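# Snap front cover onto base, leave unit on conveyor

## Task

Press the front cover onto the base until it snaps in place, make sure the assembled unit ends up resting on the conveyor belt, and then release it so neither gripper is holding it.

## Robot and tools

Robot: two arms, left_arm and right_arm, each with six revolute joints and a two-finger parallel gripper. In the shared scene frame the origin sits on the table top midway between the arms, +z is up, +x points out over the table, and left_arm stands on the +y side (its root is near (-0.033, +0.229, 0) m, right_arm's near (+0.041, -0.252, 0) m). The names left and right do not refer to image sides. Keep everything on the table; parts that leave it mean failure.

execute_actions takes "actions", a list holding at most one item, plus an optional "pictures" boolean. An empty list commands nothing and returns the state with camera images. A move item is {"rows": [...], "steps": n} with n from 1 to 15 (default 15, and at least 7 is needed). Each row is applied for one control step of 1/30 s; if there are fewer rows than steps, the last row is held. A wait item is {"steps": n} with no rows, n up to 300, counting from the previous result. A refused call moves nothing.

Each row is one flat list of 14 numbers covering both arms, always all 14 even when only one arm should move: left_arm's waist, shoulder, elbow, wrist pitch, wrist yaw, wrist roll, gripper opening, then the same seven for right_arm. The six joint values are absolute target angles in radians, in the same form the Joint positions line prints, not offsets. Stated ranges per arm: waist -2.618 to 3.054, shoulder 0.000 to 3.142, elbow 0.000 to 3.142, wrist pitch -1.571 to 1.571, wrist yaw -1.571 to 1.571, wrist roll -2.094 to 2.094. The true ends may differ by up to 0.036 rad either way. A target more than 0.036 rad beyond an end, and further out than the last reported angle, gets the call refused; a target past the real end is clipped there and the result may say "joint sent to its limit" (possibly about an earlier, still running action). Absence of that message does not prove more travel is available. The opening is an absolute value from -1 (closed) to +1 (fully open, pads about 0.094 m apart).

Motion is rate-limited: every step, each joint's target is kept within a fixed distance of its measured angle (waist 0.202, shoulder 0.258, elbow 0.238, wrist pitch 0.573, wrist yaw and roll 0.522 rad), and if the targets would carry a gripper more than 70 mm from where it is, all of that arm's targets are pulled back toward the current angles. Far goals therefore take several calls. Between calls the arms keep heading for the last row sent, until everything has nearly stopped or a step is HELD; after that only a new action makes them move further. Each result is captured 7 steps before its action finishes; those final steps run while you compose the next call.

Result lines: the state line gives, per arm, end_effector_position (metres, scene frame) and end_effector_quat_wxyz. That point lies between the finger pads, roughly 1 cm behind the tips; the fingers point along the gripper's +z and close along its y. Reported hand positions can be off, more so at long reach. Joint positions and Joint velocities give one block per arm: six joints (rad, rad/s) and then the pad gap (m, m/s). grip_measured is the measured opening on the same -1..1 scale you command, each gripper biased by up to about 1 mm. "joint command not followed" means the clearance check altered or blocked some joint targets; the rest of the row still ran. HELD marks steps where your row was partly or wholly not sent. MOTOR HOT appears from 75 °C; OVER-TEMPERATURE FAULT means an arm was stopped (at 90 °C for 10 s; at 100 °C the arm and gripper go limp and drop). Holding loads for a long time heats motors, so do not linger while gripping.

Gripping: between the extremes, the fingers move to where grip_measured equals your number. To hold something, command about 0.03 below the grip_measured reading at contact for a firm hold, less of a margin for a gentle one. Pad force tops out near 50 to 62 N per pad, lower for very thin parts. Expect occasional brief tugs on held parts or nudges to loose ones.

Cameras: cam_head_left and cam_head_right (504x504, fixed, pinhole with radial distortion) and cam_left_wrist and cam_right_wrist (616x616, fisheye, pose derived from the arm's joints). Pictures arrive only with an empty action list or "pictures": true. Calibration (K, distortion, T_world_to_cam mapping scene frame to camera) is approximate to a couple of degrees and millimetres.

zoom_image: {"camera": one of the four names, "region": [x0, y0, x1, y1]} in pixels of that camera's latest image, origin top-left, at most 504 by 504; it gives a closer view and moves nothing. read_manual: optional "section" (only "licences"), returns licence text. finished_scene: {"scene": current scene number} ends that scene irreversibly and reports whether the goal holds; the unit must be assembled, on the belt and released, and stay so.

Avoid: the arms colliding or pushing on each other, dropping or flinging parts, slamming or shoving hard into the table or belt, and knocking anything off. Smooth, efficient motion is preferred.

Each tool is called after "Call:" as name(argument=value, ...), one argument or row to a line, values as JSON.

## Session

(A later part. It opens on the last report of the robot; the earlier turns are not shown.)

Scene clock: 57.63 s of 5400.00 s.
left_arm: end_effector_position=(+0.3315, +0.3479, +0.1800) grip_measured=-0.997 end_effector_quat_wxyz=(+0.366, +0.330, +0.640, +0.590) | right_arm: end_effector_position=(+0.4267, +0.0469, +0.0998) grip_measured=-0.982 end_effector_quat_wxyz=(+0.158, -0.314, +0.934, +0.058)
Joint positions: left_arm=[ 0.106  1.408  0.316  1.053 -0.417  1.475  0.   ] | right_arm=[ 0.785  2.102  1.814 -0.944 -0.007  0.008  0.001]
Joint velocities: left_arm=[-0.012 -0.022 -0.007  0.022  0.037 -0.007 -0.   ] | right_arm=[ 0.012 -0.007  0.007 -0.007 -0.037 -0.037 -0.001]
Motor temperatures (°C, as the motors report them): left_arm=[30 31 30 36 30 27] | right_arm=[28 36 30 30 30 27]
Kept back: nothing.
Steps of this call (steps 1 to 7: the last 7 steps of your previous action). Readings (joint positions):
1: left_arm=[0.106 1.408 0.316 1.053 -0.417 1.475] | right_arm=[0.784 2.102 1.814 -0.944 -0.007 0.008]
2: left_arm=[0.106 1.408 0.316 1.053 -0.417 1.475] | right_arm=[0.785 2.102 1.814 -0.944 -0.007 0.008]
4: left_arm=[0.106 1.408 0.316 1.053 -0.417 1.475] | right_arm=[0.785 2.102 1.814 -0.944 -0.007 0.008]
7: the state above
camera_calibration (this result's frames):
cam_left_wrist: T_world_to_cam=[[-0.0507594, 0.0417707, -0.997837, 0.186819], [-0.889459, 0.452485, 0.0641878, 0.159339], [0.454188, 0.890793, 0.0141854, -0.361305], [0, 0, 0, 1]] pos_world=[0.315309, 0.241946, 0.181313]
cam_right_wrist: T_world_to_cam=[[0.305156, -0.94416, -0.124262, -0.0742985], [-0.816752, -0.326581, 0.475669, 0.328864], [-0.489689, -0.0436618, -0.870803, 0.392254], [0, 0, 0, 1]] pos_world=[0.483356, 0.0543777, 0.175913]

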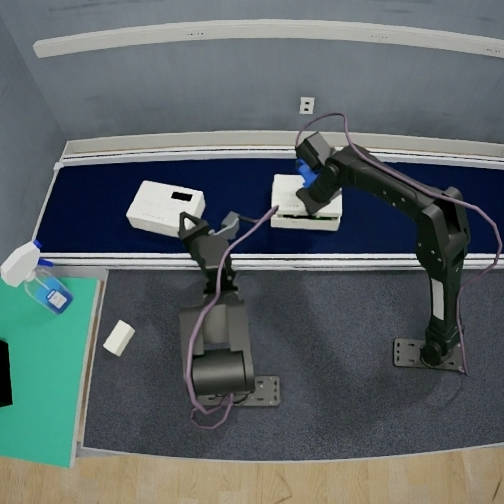

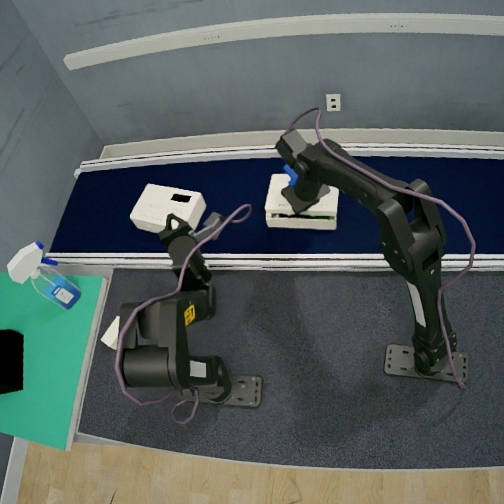

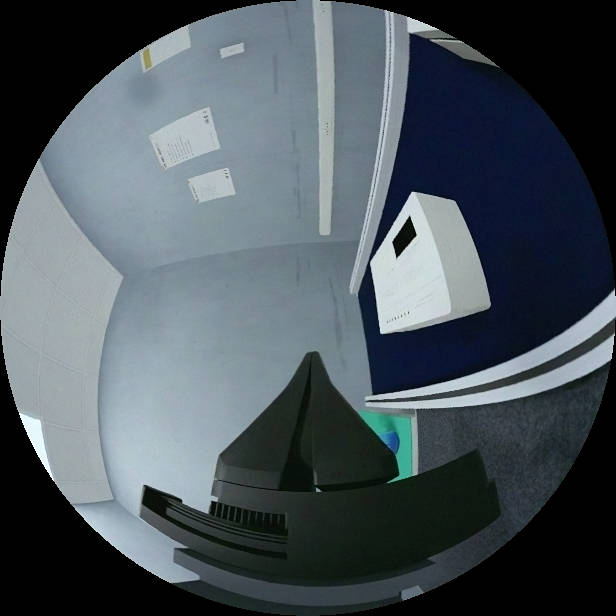

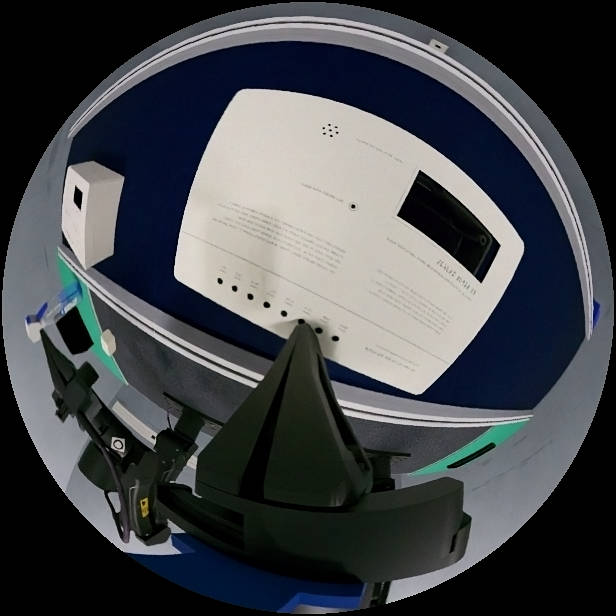

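Call:
execute_actions(
  actions=[
    {"rows":[[0.1,1.4,0.3,1.04,-0.41,1.475,-1,0.79,2.09,1.83,-0.87,0,0,-1],[0.1,1.4,0.3,1.04,-0.41,1.475,-1,0.79,2.09,1.83,-0.87,0,0,-1],[0.1,1.4,0.3,1.04,-0.41,1.475,-1,0.79,2.1,1.83,-0.87,0,0,-1],[0.1,1.4,0.3,1.04,-0.41,1.475,-1,0.79,2.12,1.83,-0.87,0,0,-1],[0.1,1.4,0.3,1.04,-0.41,1.475,-1,0.79,2.14,1.83,-0.87,0,0,-1],[0.1,1.4,0.3,1.04,-0.41,1.475,-1,0.79,2.16,1.83,-0.87,0,0,-1],[0.1,1.4,0.3,1.04,-0.41,1.475,-1,0.79,2.18,1.83,-0.87,0,0,-1]],"steps":15},
  ],
)

Call:
execute_actions(
  actions=[
    {"rows":[[0.1,1.4,0.3,1.04,-0.41,1.475,-1,0.79,2.25,1.85,-0.87,0,0,-1]],"steps":15},
  ],
)

Call:
execute_actions(
  actions=[],
)

Scene clock: 59.70 s of 5400.00 s.
left_arm: end_effector_position=(+0.3315, +0.3479, +0.1800) grip_measured=-0.997 end_effector_quat_wxyz=(+0.366, +0.330, +0.640, +0.590) | right_arm: end_effector_position=(+0.4366, +0.0544, +0.0911) grip_measured=-0.982 end_effector_quat_wxyz=(+0.170, -0.313, +0.932, +0.062)
Joint positions: left_arm=[ 0.106  1.408  0.316  1.053 -0.417  1.475  0.   ] | right_arm=[ 0.785  2.132  1.818 -0.891 -0.007  0.008  0.001]
Joint velocities: left_arm=[-0.007  0.012  0.002 -0.051 -0.007 -0.037 -0.001] | right_arm=[0.007 0.354 0.002 0.198 0.051 0.022 0.001]
Motor temperatures (°C, as the motors report them): left_arm=[30 31 30 36 30 27] | right_arm=[28 37 30 30 30 27]
Steps of this call (steps 1 to 15: the robot went on to your last target; steps 16 to 54: nothing new was sent; steps 55 to 62: the first 8 steps of this action). Readings (joint positions):
55: left_arm=[0.106 1.408 0.316 1.053 -0.417 1.475] | right_arm=[0.785 2.102 1.814 -0.940 -0.007 0.008]
56: left_arm=[0.106 1.408 0.316 1.053 -0.417 1.475] | right_arm=[0.785 2.102 1.814 -0.931 -0.007 0.008]
58: left_arm=[0.106 1.408 0.316 1.053 -0.417 1.475] | right_arm=[0.785 2.103 1.814 -0.915 -0.007 0.008]
62: the state above

Scene clock: 60.20 s of 5400.00 s.
left_arm: end_effector_position=(+0.3315, +0.3479, +0.1800) grip_measured=-0.997 end_effector_quat_wxyz=(+0.366, +0.330, +0.640, +0.590) | right_arm: end_effector_position=(+0.4478, +0.0629, +0.0868) grip_measured=-0.983 end_effector_quat_wxyz=(+0.180, -0.312, +0.931, +0.065)
Joint positions: left_arm=[ 0.106  1.408  0.316  1.053 -0.417  1.475  0.   ] | right_arm=[ 0.785  2.175  1.861 -0.872 -0.006  0.008  0.001]
Joint velocities: left_arm=[-0.012  0.002 -0.007 -0.066 -0.007  0.037  0.001] | right_arm=[-0.002 -0.012  0.027  0.007 -0.11   0.022  0.   ]
Motor temperatures (°C, as the motors report them): left_arm=[30 31 30 36 30 27] | right_arm=[28 36 30 30 30 27]
Steps of this call (steps 1 to 7: the last 7 steps of your previous action; steps 8 to 15: the first 8 steps of this action). Readings (joint positions):
8: left_arm=[0.106 1.408 0.316 1.053 -0.417 1.475] | right_arm=[0.785 2.155 1.832 -0.874 -0.006 0.008]
9: left_arm=[0.106 1.408 0.316 1.053 -0.417 1.475] | right_arm=[0.785 2.161 1.843 -0.878 -0.006 0.008]
11: left_arm=[0.106 1.408 0.316 1.053 -0.417 1.475] | right_arm=[0.785 2.170 1.856 -0.880 -0.006 0.008]
15: the state above

Scene clock: 60.43 s of 5400.00 s.
left_arm: end_effector_position=(+0.3315, +0.3479, +0.1800) grip_measured=-0.997 end_effector_quat_wxyz=(+0.366, +0.330, +0.640, +0.590) | right_arm: end_effector_position=(+0.4479, +0.0630, +0.0869) grip_measured=-0.983 end_effector_quat_wxyz=(+0.180, -0.312, +0.930, +0.065)
Joint positions: left_arm=[ 0.106  1.408  0.316  1.053 -0.417  1.475  0.   ] | right_arm=[ 0.785  2.175  1.861 -0.871 -0.006  0.008  0.001]
Joint velocities: left_arm=[ 0.002  0.012 -0.002 -0.007  0.007  0.007  0.   ] | right_arm=[-0.022 -0.002 -0.017 -0.022  0.022 -0.007 -0.   ]
Motor temperatures (°C, as the motors report them): left_arm=[30 31 30 36 30 27] | right_arm=[28 36 30 30 30 27]
Kept back: nothing.
Steps of this call (steps 1 to 7: the last 7 steps of your previous action). Readings (joint positions):
1: left_arm=[0.106 1.408 0.316 1.053 -0.417 1.475] | right_arm=[0.785 2.175 1.861 -0.872 -0.006 0.008]
2: left_arm=[0.106 1.408 0.316 1.053 -0.417 1.475] | right_arm=[0.785 2.175 1.861 -0.871 -0.006 0.008]
4: left_arm=[0.106 1.408 0.316 1.053 -0.417 1.475] | right_arm=[0.785 2.175 1.861 -0.871 -0.006 0.008]
7: the state above
camera_calibration (this result's frames):
cam_left_wrist: T_world_to_cam=[[-0.0507594, 0.0417707, -0.997837, 0.186819], [-0.889459, 0.452485, 0.0641878, 0.159339], [0.454188, 0.890793, 0.0141854, -0.361305], [0, 0, 0, 1]] pos_world=[0.315309, 0.241946, 0.181313]
cam_right_wrist: T_world_to_cam=[[0.309819, -0.94059, -0.138934, -0.0682108], [-0.833869, -0.339007, 0.435588, 0.36951], [-0.456809, -0.0191007, -0.88936, 0.377466], [0, 0, 0, 1]] pos_world=[0.501686, 0.0683181, 0.165272]

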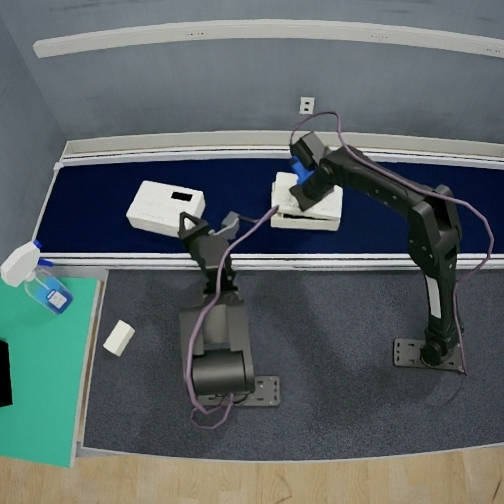

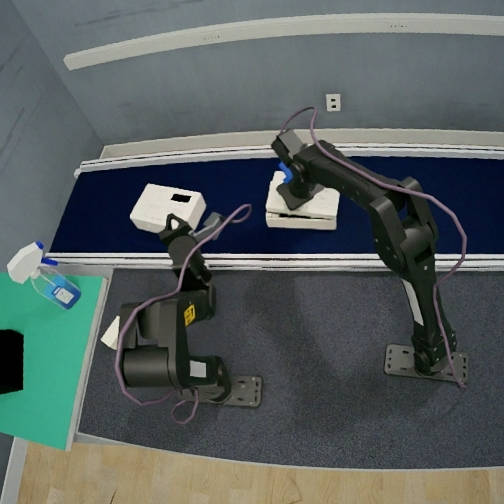

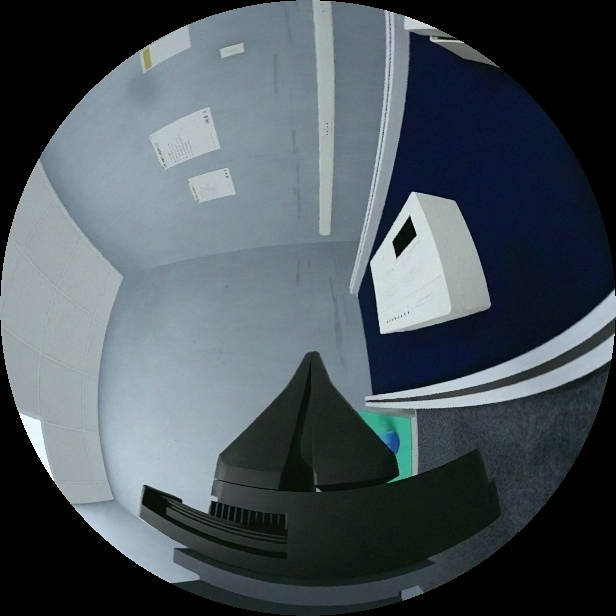

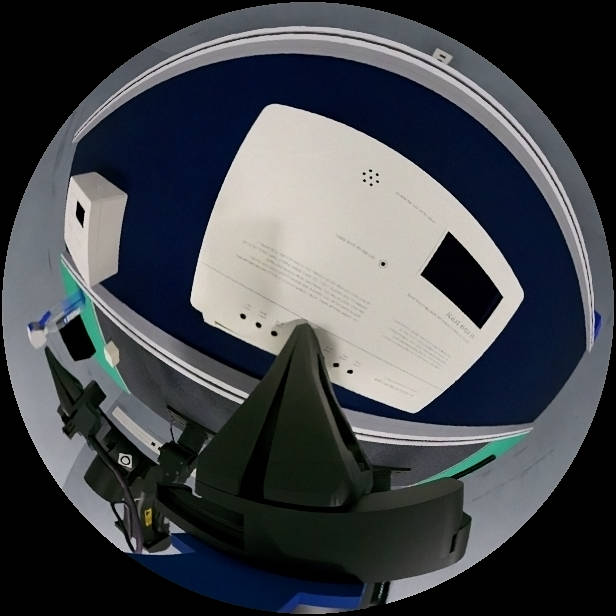

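Call:
execute_actions(
  actions=[
    {"rows":[[0.1,1.4,0.3,1.04,-0.41,1.475,-1,0.8,2.22,1.83,-0.88,0,0,-1],[0.1,1.4,0.3,1.04,-0.41,1.475,-1,0.81,2.2,1.81,-0.89,0,0,-1],[0.1,1.4,0.3,1.04,-0.41,1.475,-1,0.815,2.18,1.79,-0.9,0,0,-1]],"steps":15},
  ],
)

Call:
execute_actions(
  actions=[
    {"steps":8},
  ],
  pictures=true,
)

Call:
zoom_image(
  camera="cam_head_left",
  region=[250,160,360,250],
)

Scene clock: 66.63 s of 5400.00 s.
left_arm: end_effector_position=(+0.3315, +0.3479, +0.1800) grip_measured=-0.997 end_effector_quat_wxyz=(+0.366, +0.330, +0.640, +0.590) | right_arm: end_effector_position=(+0.4473, +0.0631, +0.0873) grip_measured=-0.983 end_effector_quat_wxyz=(+0.190, -0.314, +0.928, +0.057)
Joint positions: left_arm=[ 0.106  1.408  0.316  1.053 -0.417  1.475  0.   ] | right_arm=[ 0.794  2.159  1.832 -0.844  0.018  0.008  0.001]
Joint velocities: left_arm=[ 0.002  0.007 -0.002  0.022 -0.022 -0.022  0.   ] | right_arm=[ 0.012 -0.022 -0.012  0.022  0.037 -0.051 -0.001]
Motor temperatures (°C, as the motors report them): left_arm=[30 31 30 36 30 27] | right_arm=[28 35 30 30 30 27]
Steps of this call (steps 1 to 15: the robot went on to your last target; steps 16 to 90: nothing new was sent; then 2.93 s passed at rest; steps 91 to 98: the first 8 steps of this action). Readings (joint positions):
91: left_arm=[0.106 1.408 0.316 1.053 -0.417 1.475] | right_arm=[0.785 2.175 1.861 -0.871 -0.006 0.008]
92: left_arm=[0.106 1.408 0.316 1.053 -0.417 1.475] | right_arm=[0.786 2.174 1.859 -0.871 -0.005 0.008]
94: left_arm=[0.106 1.408 0.316 1.053 -0.417 1.475] | right_arm=[0.790 2.165 1.843 -0.856 0.005 0.008]
98: the state above

Scene clock: 66.90 s of 5400.00 s.
left_arm: end_effector_position=(+0.3315, +0.3479, +0.1800) grip_measured=-0.997 end_effector_quat_wxyz=(+0.366, +0.330, +0.640, +0.590) | right_arm: end_effector_position=(+0.4472, +0.0632, +0.0872) grip_measured=-0.983 end_effector_quat_wxyz=(+0.191, -0.314, +0.928, +0.056)
Joint positions: left_arm=[ 0.106  1.408  0.316  1.053 -0.417  1.475  0.   ] | right_arm=[ 0.795  2.159  1.831 -0.843  0.02   0.008  0.001]
Joint velocities: left_arm=[ 0.002 -0.007 -0.002  0.007 -0.081  0.022  0.   ] | right_arm=[-0.012 -0.002 -0.012 -0.051 -0.022  0.051 -0.   ]
Motor temperatures (°C, as the motors report them): left_arm=[30 31 30 36 30 27] | right_arm=[28 35 29 30 30 27]
Kept back: nothing.
Steps of this call (steps 1 to 7: the last 7 steps of your previous action; step 8: the robot went on to your last target). Readings (joint positions):
1: left_arm=[0.106 1.408 0.316 1.053 -0.417 1.475] | right_arm=[0.795 2.159 1.831 -0.844 0.019 0.008]
2: left_arm=[0.106 1.408 0.316 1.053 -0.417 1.475] | right_arm=[0.795 2.159 1.831 -0.843 0.019 0.008]
4: left_arm=[0.106 1.408 0.316 1.053 -0.417 1.475] | right_arm=[0.795 2.159 1.831 -0.843 0.020 0.008]
8: the state above
camera_calibration (this result's frames):
cam_left_wrist: T_world_to_cam=[[-0.0507594, 0.0417707, -0.997837, 0.186819], [-0.889459, 0.452485, 0.0641878, 0.159339], [0.454188, 0.890793, 0.0141854, -0.361305], [0, 0, 0, 1]] pos_world=[0.315309, 0.241946, 0.181313]
cam_right_wrist: T_world_to_cam=[[0.313577, -0.941781, -0.121315, -0.0708278], [-0.844886, -0.335035, 0.417036, 0.375099], [-0.433401, -0.0282759, -0.900757, 0.368514], [0, 0, 0, 1]] pos_world=[0.49884, 0.0693867, 0.166919]

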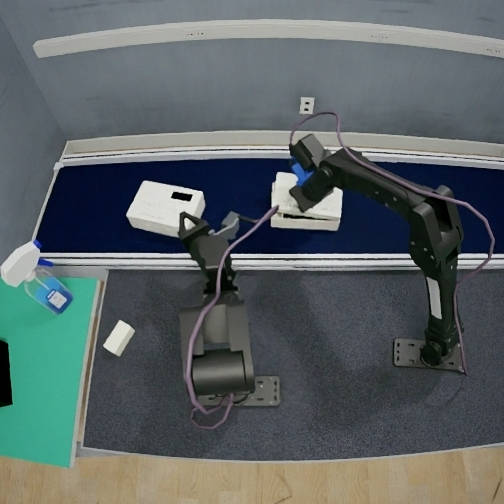

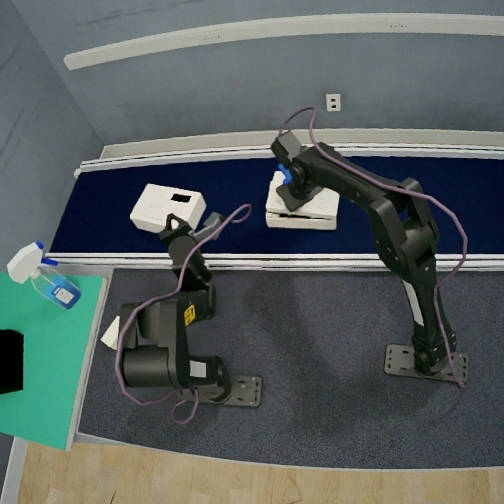

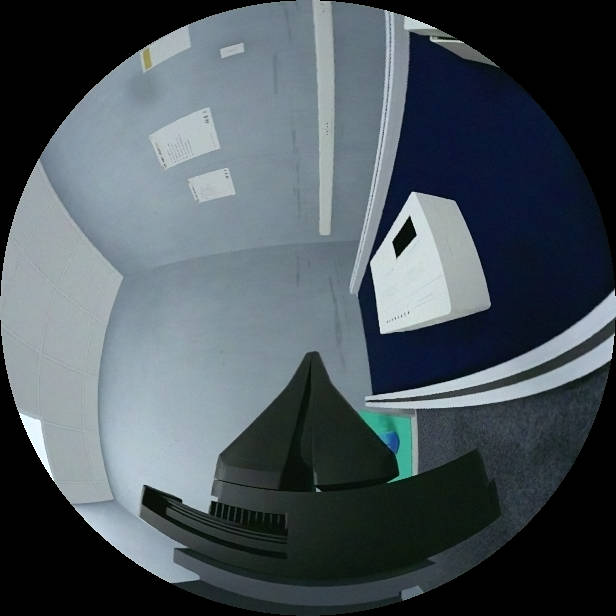

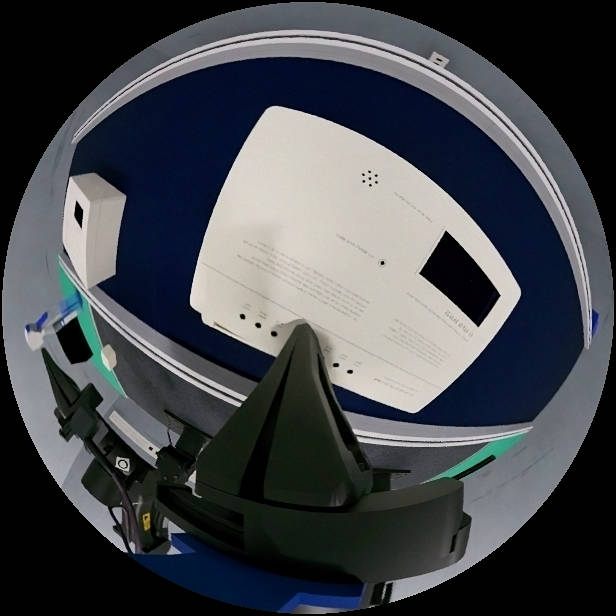

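Region (250, 160, 360, 250) of cam_head_left's 504x504 image, scaled by 4.582, with more detail than that image has; it fills the top 412 rows of this view, and the rest is white.

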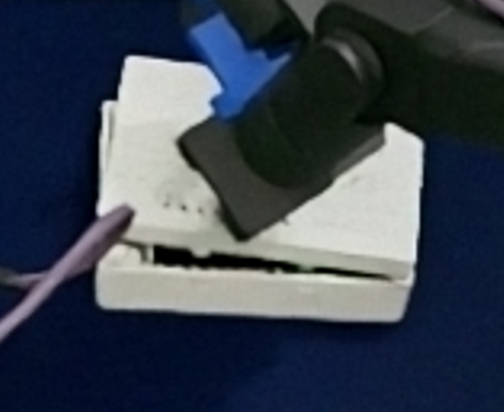

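Call:
execute_actions(
  actions=[
    {"rows":[[0.1,1.4,0.3,1.04,-0.41,1.475,-1,0.79,2.08,1.86,-0.9,0,0,-1],[0.1,1.4,0.3,1.04,-0.41,1.475,-1,0.79,2.08,1.88,-0.9,0,0,-1],[0.1,1.4,0.3,1.04,-0.41,1.475,-1,0.78,2.08,1.9,-0.9,0,0.2,-1],[0.1,1.4,0.3,1.04,-0.41,1.475,-1,0.74,2.08,1.95,-1,0,0.4,-0.6],[0.1,1.4,0.3,1.04,-0.41,1.475,-1,0.7,2.1,2.0,-1.05,0,0.6,-0.2],[0.1,1.4,0.3,1.04,-0.41,1.475,-1,0.65,2.12,2.05,-1.1,0,0.64,-0.2],[0.1,1.4,0.3,1.04,-0.41,1.475,-1,0.6,2.13,2.08,-1.14,0,0.64,-0.2]],"steps":15},
  ],
)

Call:
execute_actions(
  actions=[
    {"rows":[[0.1,1.4,0.3,1.04,-0.41,1.475,-1,0.6,2.175,2.08,-1.14,0,0.64,-0.2]],"steps":15},
  ],
)

Call:
execute_actions(
  actions=[],
)

Scene clock: 68.17 s of 5400.00 s.
left_arm: end_effector_position=(+0.3315, +0.3479, +0.1800) grip_measured=-0.997 end_effector_quat_wxyz=(+0.366, +0.330, +0.640, +0.590) | right_arm: end_effector_position=(+0.4718, +0.0335, +0.1435) grip_measured=-0.206 end_effector_quat_wxyz=(+0.190, -0.099, +0.971, +0.103)
Joint positions: left_arm=[ 0.106  1.408  0.316  1.053 -0.417  1.475  0.   ] | right_arm=[ 0.711  2.138  2.007 -1.005 -0.008  0.379  0.037]
Joint velocities: left_arm=[ 0.002  0.012 -0.007  0.022  0.066 -0.022  0.   ] | right_arm=[-0.945  0.012  0.984 -0.564 -0.037  1.487  0.01 ]
Motor temperatures (°C, as the motors report them): left_arm=[30 31 30 36 30 27] | right_arm=[28 35 29 30 30 27]
Steps of this call (steps 1 to 15: the robot went on to your last target; steps 16 to 30: nothing new was sent; steps 31 to 38: the first 8 steps of this action). Readings (joint positions):
31: left_arm=[0.106 1.408 0.316 1.053 -0.417 1.475] | right_arm=[0.795 2.151 1.833 -0.845 0.019 0.008]
32: left_arm=[0.106 1.408 0.316 1.053 -0.417 1.475] | right_arm=[0.795 2.146 1.834 -0.857 0.017 0.008]
34: left_arm=[0.106 1.408 0.316 1.053 -0.417 1.475] | right_arm=[0.791 2.138 1.862 -0.895 0.010 0.097]
38: the state above

Scene clock: 68.67 s of 5400.00 s.
left_arm: end_effector_position=(+0.3315, +0.3479, +0.1800) grip_measured=-0.997 end_effector_quat_wxyz=(+0.366, +0.330, +0.640, +0.590) | right_arm: end_effector_position=(+0.4888, -0.0225, +0.1330) grip_measured=-0.202 end_effector_quat_wxyz=(+0.144, +0.074, +0.983, +0.087)
Joint positions: left_arm=[ 0.106  1.408  0.316  1.053 -0.417  1.475  0.   ] | right_arm=[ 0.603  2.18   2.068 -1.121  0.002  0.622  0.038]
Joint velocities: left_arm=[-0.002 -0.012  0.012  0.022  0.007 -0.037 -0.   ] | right_arm=[ 0.042  0.115  0.002 -0.051 -0.022  0.066 -0.   ]
Motor temperatures (°C, as the motors report them): left_arm=[30 31 30 36 30 27] | right_arm=[28 35 29 30 30 27]
Steps of this call (steps 1 to 7: the last 7 steps of your previous action; steps 8 to 15: the first 8 steps of this action). Readings (joint positions):
8: left_arm=[0.106 1.408 0.316 1.053 -0.417 1.475] | right_arm=[0.561 2.140 2.068 -1.099 0.007 0.590]
9: left_arm=[0.106 1.408 0.316 1.053 -0.417 1.475] | right_arm=[0.568 2.143 2.068 -1.103 0.007 0.599]
11: left_arm=[0.106 1.408 0.316 1.053 -0.417 1.475] | right_arm=[0.584 2.155 2.068 -1.110 0.006 0.611]
15: the state above

Scene clock: 68.90 s of 5400.00 s.
left_arm: end_effector_position=(+0.3315, +0.3479, +0.1800) grip_measured=-0.997 end_effector_quat_wxyz=(+0.366, +0.330, +0.640, +0.590) | right_arm: end_effector_position=(+0.4876, -0.0230, +0.1307) grip_measured=-0.202 end_effector_quat_wxyz=(+0.140, +0.078, +0.983, +0.085)
Joint positions: left_arm=[ 0.106  1.408  0.316  1.053 -0.417  1.475  0.   ] | right_arm=[ 0.603  2.183  2.068 -1.127  0.001  0.629  0.038]
Joint velocities: left_arm=[ 0.002 -0.027 -0.012 -0.007 -0.007 -0.007 -0.   ] | right_arm=[-0.012  0.012 -0.017 -0.007 -0.007 -0.022 -0.   ]
Motor temperatures (°C, as the motors report them): left_arm=[30 31 30 36 30 27] | right_arm=[28 35 29 30 30 27]
Kept back: nothing.
Steps of this call (steps 1 to 7: the last 7 steps of your previous action). Readings (joint positions):
1: left_arm=[0.106 1.408 0.316 1.053 -0.417 1.475] | right_arm=[0.603 2.182 2.068 -1.123 0.002 0.624]
2: left_arm=[0.106 1.408 0.316 1.053 -0.417 1.475] | right_arm=[0.603 2.183 2.068 -1.125 0.001 0.625]
4: left_arm=[0.106 1.408 0.316 1.053 -0.417 1.475] | right_arm=[0.603 2.183 2.068 -1.126 0.001 0.628]
7: the state above
camera_calibration (this result's frames):
cam_left_wrist: T_world_to_cam=[[-0.0507594, 0.0417707, -0.997837, 0.186819], [-0.889459, 0.452485, 0.0641878, 0.159339], [0.454188, 0.890793, 0.0141854, -0.361305], [0, 0, 0, 1]] pos_world=[0.315309, 0.241946, 0.181313]
cam_right_wrist: T_world_to_cam=[[-0.450925, -0.851263, -0.268363, 0.234625], [-0.788599, 0.239141, 0.566501, 0.328439], [-0.418065, 0.46708, -0.779139, 0.410807], [0, 0, 0, 1]] pos_world=[0.536549, -0.0706955, 0.19698]

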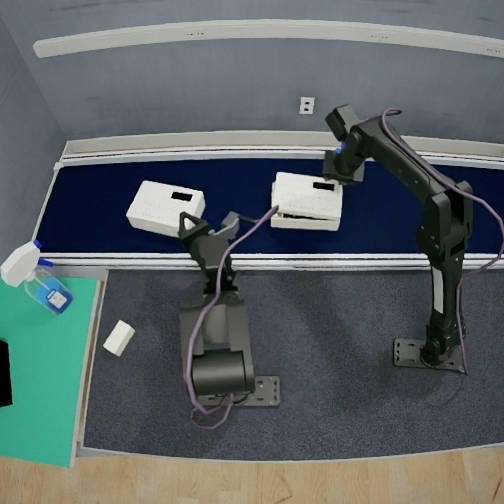

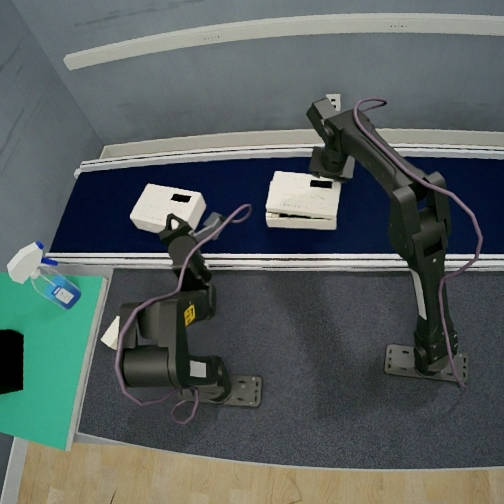

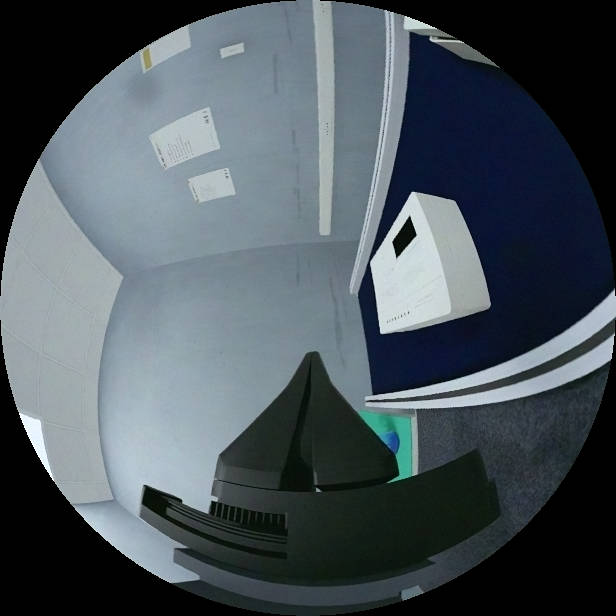

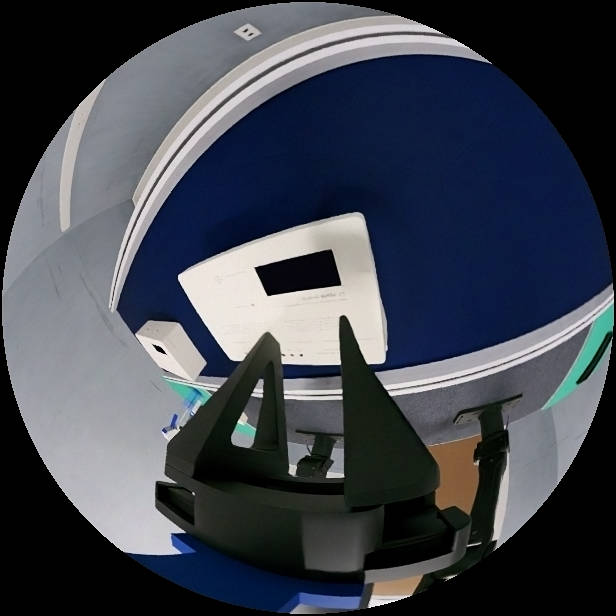

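Call:
execute_actions(
  actions=[
    {"rows":[[0.1,1.4,0.3,1.04,-0.41,1.475,-1,0.57,2.235,2.09,-1.1,0,0.64,-0.2]],"steps":15},
  ],
)

Call:
execute_actions(
  actions=[
    {"steps":10},
  ],
  pictures=true,
)

Scene clock: 69.40 s of 5400.00 s.
left_arm: end_effector_position=(+0.3315, +0.3479, +0.1800) grip_measured=-0.997 end_effector_quat_wxyz=(+0.366, +0.330, +0.640, +0.590) | right_arm: end_effector_position=(+0.4976, -0.0349, +0.1045) grip_measured=-0.202 end_effector_quat_wxyz=(+0.122, +0.094, +0.985, +0.072)
Joint positions: left_arm=[ 0.106  1.408  0.316  1.053 -0.417  1.475  0.   ] | right_arm=[ 0.573  2.243  2.073 -1.116  0.     0.631  0.038]
Joint velocities: left_arm=[-0.012 -0.017  0.002 -0.022  0.007 -0.007 -0.001] | right_arm=[-0.056  0.105 -0.017  0.066  0.007  0.007  0.   ]
Motor temperatures (°C, as the motors report them): left_arm=[30 31 30 36 30 27] | right_arm=[28 35 30 30 30 27]
Steps of this call (steps 1 to 7: the robot went on to your last target; steps 8 to 15: the first 8 steps of this action). Readings (joint positions):
8: left_arm=[0.106 1.408 0.316 1.053 -0.417 1.475] | right_arm=[0.601 2.188 2.069 -1.127 0.001 0.631]
9: left_arm=[0.106 1.408 0.316 1.053 -0.417 1.475] | right_arm=[0.598 2.194 2.072 -1.124 0.000 0.631]
11: left_arm=[0.106 1.408 0.316 1.053 -0.417 1.475] | right_arm=[0.589 2.212 2.073 -1.117 0.000 0.631]
15: the state above

Scene clock: 69.73 s of 5400.00 s.
left_arm: end_effector_position=(+0.3315, +0.3479, +0.1800) grip_measured=-0.997 end_effector_quat_wxyz=(+0.366, +0.330, +0.640, +0.590) | right_arm: end_effector_position=(+0.4982, -0.0354, +0.1027) grip_measured=-0.202 end_effector_quat_wxyz=(+0.121, +0.094, +0.985, +0.072)
Joint positions: left_arm=[ 0.106  1.408  0.316  1.053 -0.417  1.475  0.   ] | right_arm=[ 0.571  2.247  2.073 -1.114  0.     0.631  0.038]
Joint velocities: left_arm=[-0.012 -0.007  0.007 -0.081  0.066 -0.007  0.001] | right_arm=[-0.002  0.012 -0.002 -0.022 -0.037  0.007 -0.   ]
Motor temperatures (°C, as the motors report them): left_arm=[30 31 30 36 30 27] | right_arm=[28 35 30 30 30 27]
Kept back: nothing.
Steps of this call (steps 1 to 7: the last 7 steps of your previous action; steps 8 to 10: the robot went on to your last target). Readings (joint positions):
1: left_arm=[0.106 1.408 0.316 1.053 -0.417 1.475] | right_arm=[0.571 2.246 2.073 -1.116 0.000 0.631]
2: left_arm=[0.106 1.408 0.316 1.053 -0.417 1.475] | right_arm=[0.571 2.247 2.073 -1.116 0.000 0.631]
4: left_arm=[0.106 1.408 0.316 1.053 -0.417 1.475] | right_arm=[0.571 2.247 2.073 -1.115 0.000 0.631]
8: left_arm=[0.106 1.408 0.316 1.053 -0.417 1.475] | right_arm=[0.571 2.247 2.073 -1.115 0.000 0.631]
10: the state above
camera_calibration (this result's frames):
cam_left_wrist: T_world_to_cam=[[-0.0507594, 0.0417707, -0.997837, 0.186819], [-0.889459, 0.452485, 0.0641878, 0.159339], [0.454188, 0.890793, 0.0141854, -0.361305], [0, 0, 0, 1]] pos_world=[0.315309, 0.241946, 0.181313]
cam_right_wrist: T_world_to_cam=[[-0.489416, -0.840347, -0.232998, 0.237228], [-0.756059, 0.275748, 0.593581, 0.337914], [-0.434565, 0.466668, -0.770307, 0.406533], [0, 0, 0, 1]] pos_world=[0.548251, -0.0835407, 0.167849]

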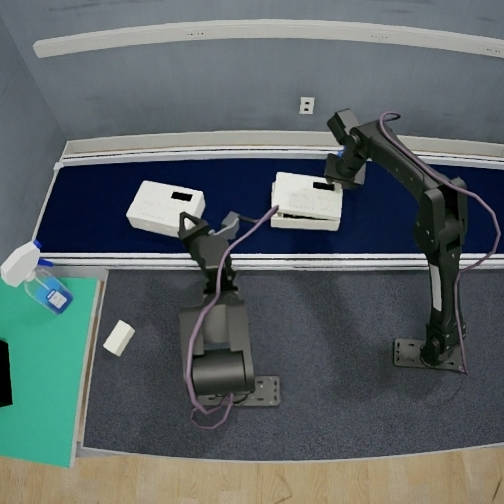

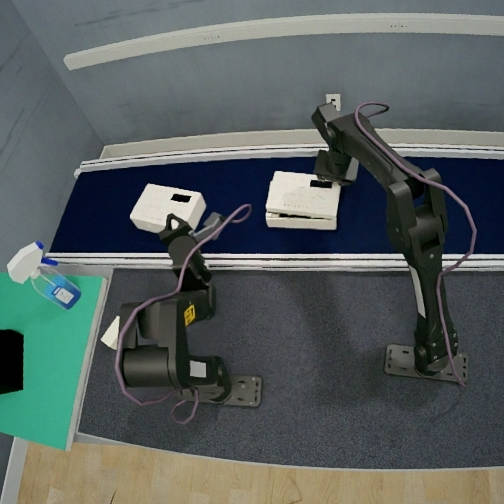

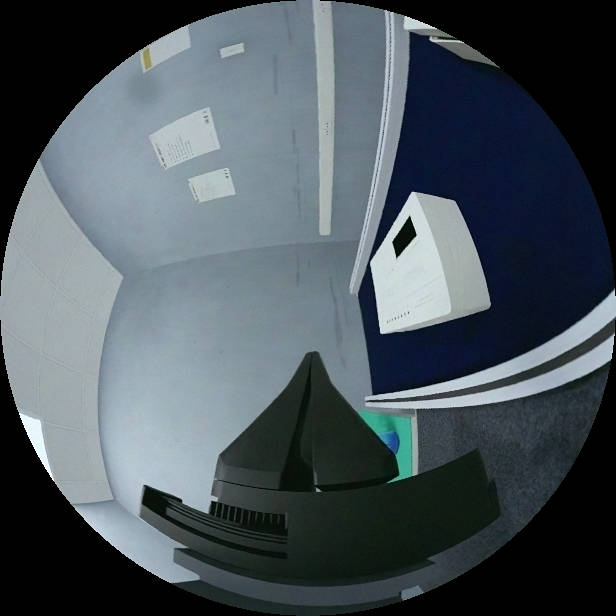

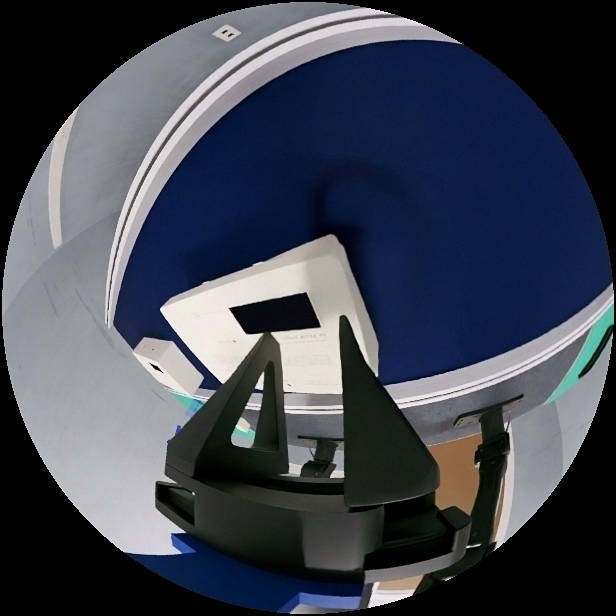

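Call:
execute_actions(
  actions=[
    {"rows":[[0.1,1.4,0.3,1.04,-0.41,1.475,-1,0.54,2.255,2.09,-1.05,0,0.6,-0.1]],"steps":15},
  ],
)

Call:
execute_actions(
  actions=[
    {"steps":10},
  ],
  pictures=true,
)

Scene clock: 70.33 s of 5400.00 s.
left_arm: end_effector_position=(+0.3315, +0.3479, +0.1800) grip_measured=-0.997 end_effector_quat_wxyz=(+0.366, +0.330, +0.640, +0.590) | right_arm: end_effector_position=(+0.5127, -0.0447, +0.1057) grip_measured=-0.102 end_effector_quat_wxyz=(+0.140, +0.100, +0.982, +0.079)
Joint positions: left_arm=[ 0.106  1.408  0.316  1.053 -0.417  1.475  0.   ] | right_arm=[ 0.542  2.247  2.073 -1.075 -0.001  0.615  0.042]
Joint velocities: left_arm=[-0.007  0.007 -0.012 -0.007  0.022  0.081  0.   ] | right_arm=[-0.066  0.007  0.002  0.007 -0.037 -0.051  0.   ]
Motor temperatures (°C, as the motors report them): left_arm=[30 31 30 36 30 27] | right_arm=[28 36 30 30 30 27]
Steps of this call (steps 1 to 10: the robot went on to your last target; steps 11 to 18: the first 8 steps of this action). Readings (joint positions):
11: left_arm=[0.106 1.408 0.316 1.053 -0.417 1.475] | right_arm=[0.569 2.247 2.073 -1.111 -0.000 0.629]
12: left_arm=[0.106 1.408 0.316 1.053 -0.417 1.475] | right_arm=[0.567 2.247 2.073 -1.103 -0.001 0.625]
14: left_arm=[0.106 1.408 0.316 1.053 -0.417 1.475] | right_arm=[0.558 2.247 2.073 -1.089 -0.001 0.620]
18: the state above

Scene clock: 70.67 s of 5400.00 s.
left_arm: end_effector_position=(+0.3315, +0.3479, +0.1800) grip_measured=-0.997 end_effector_quat_wxyz=(+0.366, +0.330, +0.640, +0.590) | right_arm: end_effector_position=(+0.5145, -0.0447, +0.1062) grip_measured=-0.102 end_effector_quat_wxyz=(+0.143, +0.099, +0.981, +0.081)
Joint positions: left_arm=[ 0.106  1.408  0.316  1.053 -0.417  1.475  0.   ] | right_arm=[ 0.541  2.247  2.073 -1.068 -0.001  0.612  0.042]
Joint velocities: left_arm=[ 0.007  0.012 -0.002 -0.022 -0.022 -0.051 -0.001] | right_arm=[ 0.002  0.002 -0.012 -0.007 -0.007  0.022 -0.   ]
Motor temperatures (°C, as the motors report them): left_arm=[30 31 30 36 30 27] | right_arm=[28 36 30 30 30 27]
Kept back: nothing.
Steps of this call (steps 1 to 7: the last 7 steps of your previous action; steps 8 to 10: the robot went on to your last target). Readings (joint positions):
1: left_arm=[0.106 1.408 0.316 1.053 -0.417 1.475] | right_arm=[0.541 2.247 2.073 -1.073 -0.001 0.614]
2: left_arm=[0.106 1.408 0.316 1.053 -0.417 1.475] | right_arm=[0.541 2.247 2.073 -1.072 -0.001 0.614]
4: left_arm=[0.106 1.408 0.316 1.053 -0.417 1.475] | right_arm=[0.541 2.247 2.073 -1.070 -0.001 0.613]
8: left_arm=[0.106 1.408 0.316 1.053 -0.417 1.475] | right_arm=[0.541 2.247 2.073 -1.068 -0.001 0.612]
10: the state above
camera_calibration (this result's frames):
cam_left_wrist: T_world_to_cam=[[-0.0507594, 0.0417707, -0.997837, 0.186819], [-0.889459, 0.452485, 0.0641878, 0.159339], [0.454188, 0.890793, 0.0141854, -0.361305], [0, 0, 0, 1]] pos_world=[0.315309, 0.241946, 0.181313]
cam_right_wrist: T_world_to_cam=[[-0.488024, -0.830938, -0.267161, 0.241566], [-0.778509, 0.275994, 0.563695, 0.365513], [-0.39466, 0.483084, -0.781584, 0.402058], [0, 0, 0, 1]] pos_world=[0.561122, -0.0943805, 0.172741]

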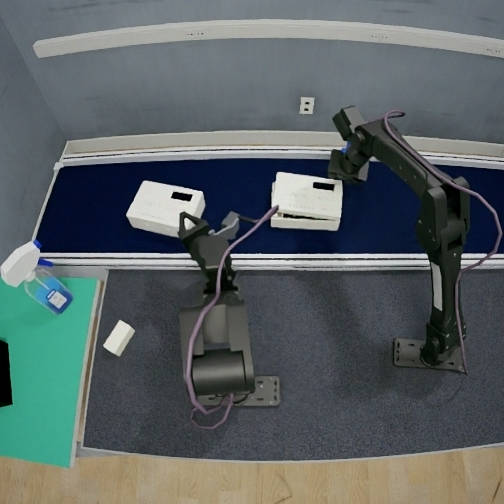

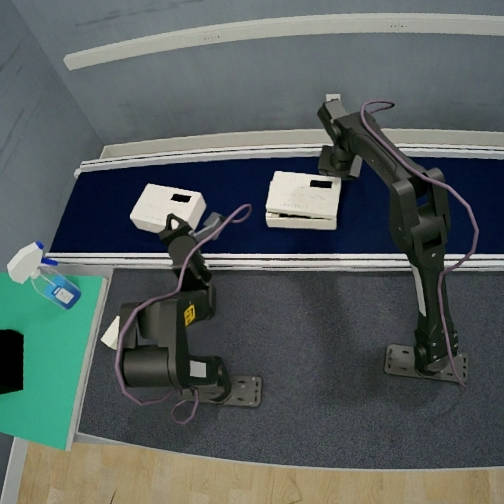

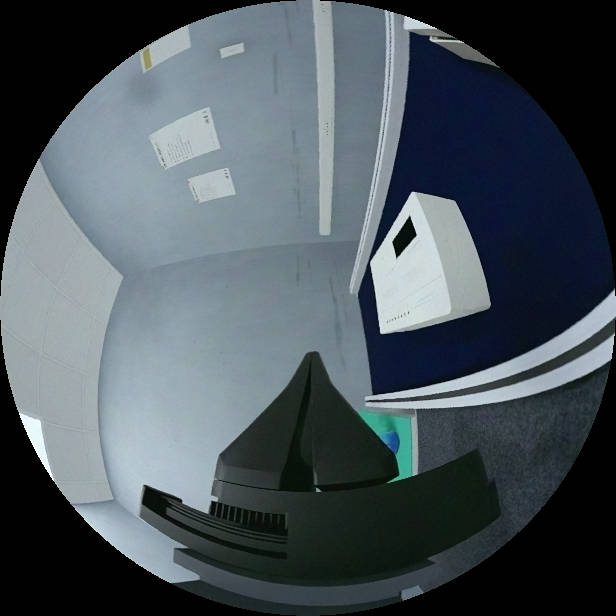

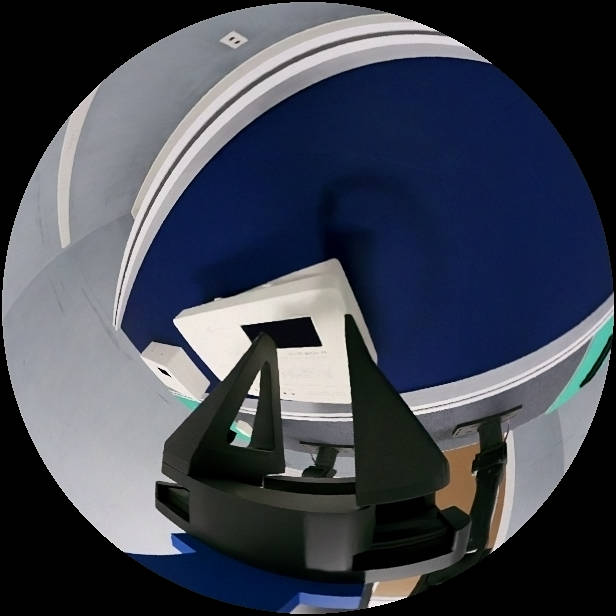

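Call:
execute_actions(
  actions=[
    {"rows":[[0.1,1.4,0.3,1.04,-0.41,1.475,-1,0.53,2.28,2.09,-1.04,0,0.6,-0.1]],"steps":15},
  ],
)

Call:
execute_actions(
  actions=[
    {"steps":10},
  ],
  pictures=true,
)

Scene clock: 71.13 s of 5400.00 s.
left_arm: end_effector_position=(+0.3315, +0.3479, +0.1800) grip_measured=-0.997 end_effector_quat_wxyz=(+0.366, +0.330, +0.640, +0.590) | right_arm: end_effector_position=(+0.5165, -0.0456, +0.0882) grip_measured=-0.102 end_effector_quat_wxyz=(+0.131, +0.101, +0.984, +0.073)
Joint positions: left_arm=[ 0.106  1.408  0.316  1.053 -0.417  1.475  0.   ] | right_arm=[ 0.538  2.285  2.073 -1.058 -0.001  0.611  0.042]
Joint velocities: left_arm=[-0.002  0.017 -0.007 -0.022  0.022  0.022 -0.   ] | right_arm=[-0.022  0.085 -0.017 -0.022 -0.037 -0.007 -0.001]
Motor temperatures (°C, as the motors report them): left_arm=[30 31 30 36 30 27] | right_arm=[28 36 30 30 30 27]
Steps of this call (steps 1 to 6: the robot went on to your last target; steps 7 to 14: the first 8 steps of this action). Readings (joint positions):
7: left_arm=[0.106 1.408 0.316 1.053 -0.417 1.475] | right_arm=[0.541 2.249 2.073 -1.067 -0.001 0.612]
8: left_arm=[0.106 1.408 0.316 1.053 -0.417 1.475] | right_arm=[0.541 2.253 2.073 -1.063 -0.001 0.612]
10: left_arm=[0.106 1.408 0.316 1.053 -0.417 1.475] | right_arm=[0.539 2.264 2.073 -1.059 -0.001 0.611]
14: the state above

Scene clock: 71.47 s of 5400.00 s.
left_arm: end_effector_position=(+0.3315, +0.3479, +0.1800) grip_measured=-0.997 end_effector_quat_wxyz=(+0.366, +0.330, +0.640, +0.590) | right_arm: end_effector_position=(+0.5168, -0.0455, +0.0870) grip_measured=-0.102 end_effector_quat_wxyz=(+0.131, +0.101, +0.984, +0.073)
Joint positions: left_arm=[ 0.106  1.408  0.316  1.053 -0.417  1.475  0.   ] | right_arm=[ 0.538  2.287  2.073 -1.056 -0.001  0.611  0.042]
Joint velocities: left_arm=[-0.012  0.002 -0.007 -0.007  0.007 -0.022 -0.001] | right_arm=[-0.002 -0.002  0.007  0.007  0.081  0.022  0.   ]
Motor temperatures (°C, as the motors report them): left_arm=[30 31 30 36 30 27] | right_arm=[28 36 30 30 30 27]
Kept back: nothing.
Steps of this call (steps 1 to 7: the last 7 steps of your previous action; steps 8 to 10: the robot went on to your last target). Readings (joint positions):
1: left_arm=[0.106 1.408 0.316 1.053 -0.417 1.475] | right_arm=[0.538 2.286 2.073 -1.058 -0.001 0.611]
2: left_arm=[0.106 1.408 0.316 1.053 -0.417 1.475] | right_arm=[0.538 2.287 2.073 -1.058 -0.001 0.611]
4: left_arm=[0.106 1.408 0.316 1.053 -0.417 1.475] | right_arm=[0.538 2.287 2.073 -1.057 -0.001 0.611]
8: left_arm=[0.106 1.408 0.316 1.053 -0.417 1.475] | right_arm=[0.538 2.287 2.073 -1.056 -0.001 0.611]
10: the state above
camera_calibration (this result's frames):
cam_left_wrist: T_world_to_cam=[[-0.0507594, 0.0417707, -0.997837, 0.186819], [-0.889459, 0.452485, 0.0641878, 0.159339], [0.454188, 0.890793, 0.0141854, -0.361305], [0, 0, 0, 1]] pos_world=[0.315309, 0.241946, 0.181313]
cam_right_wrist: T_world_to_cam=[[-0.49674, -0.832794, -0.244343, 0.239367], [-0.762684, 0.284503, 0.580836, 0.369074], [-0.4142, 0.474881, -0.776483, 0.397542], [0, 0, 0, 1]] pos_world=[0.565053, -0.0944449, 0.152801]

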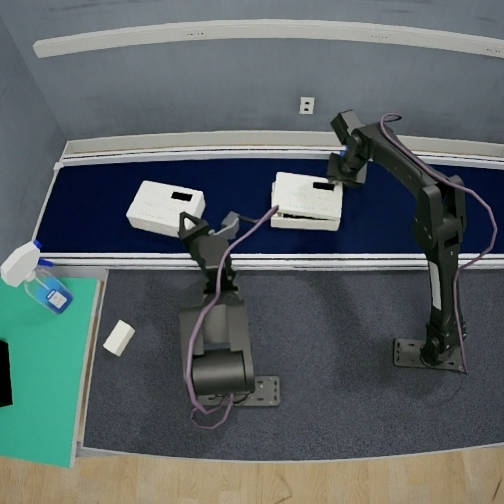

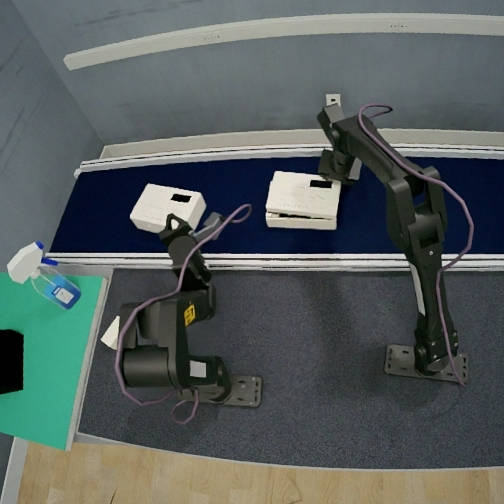

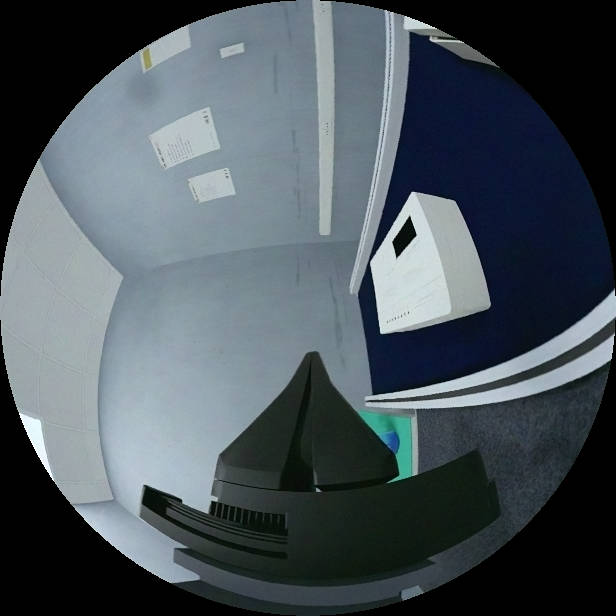

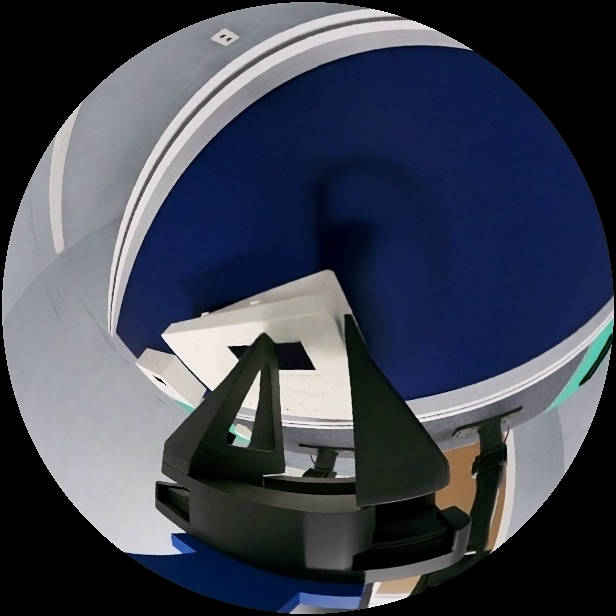

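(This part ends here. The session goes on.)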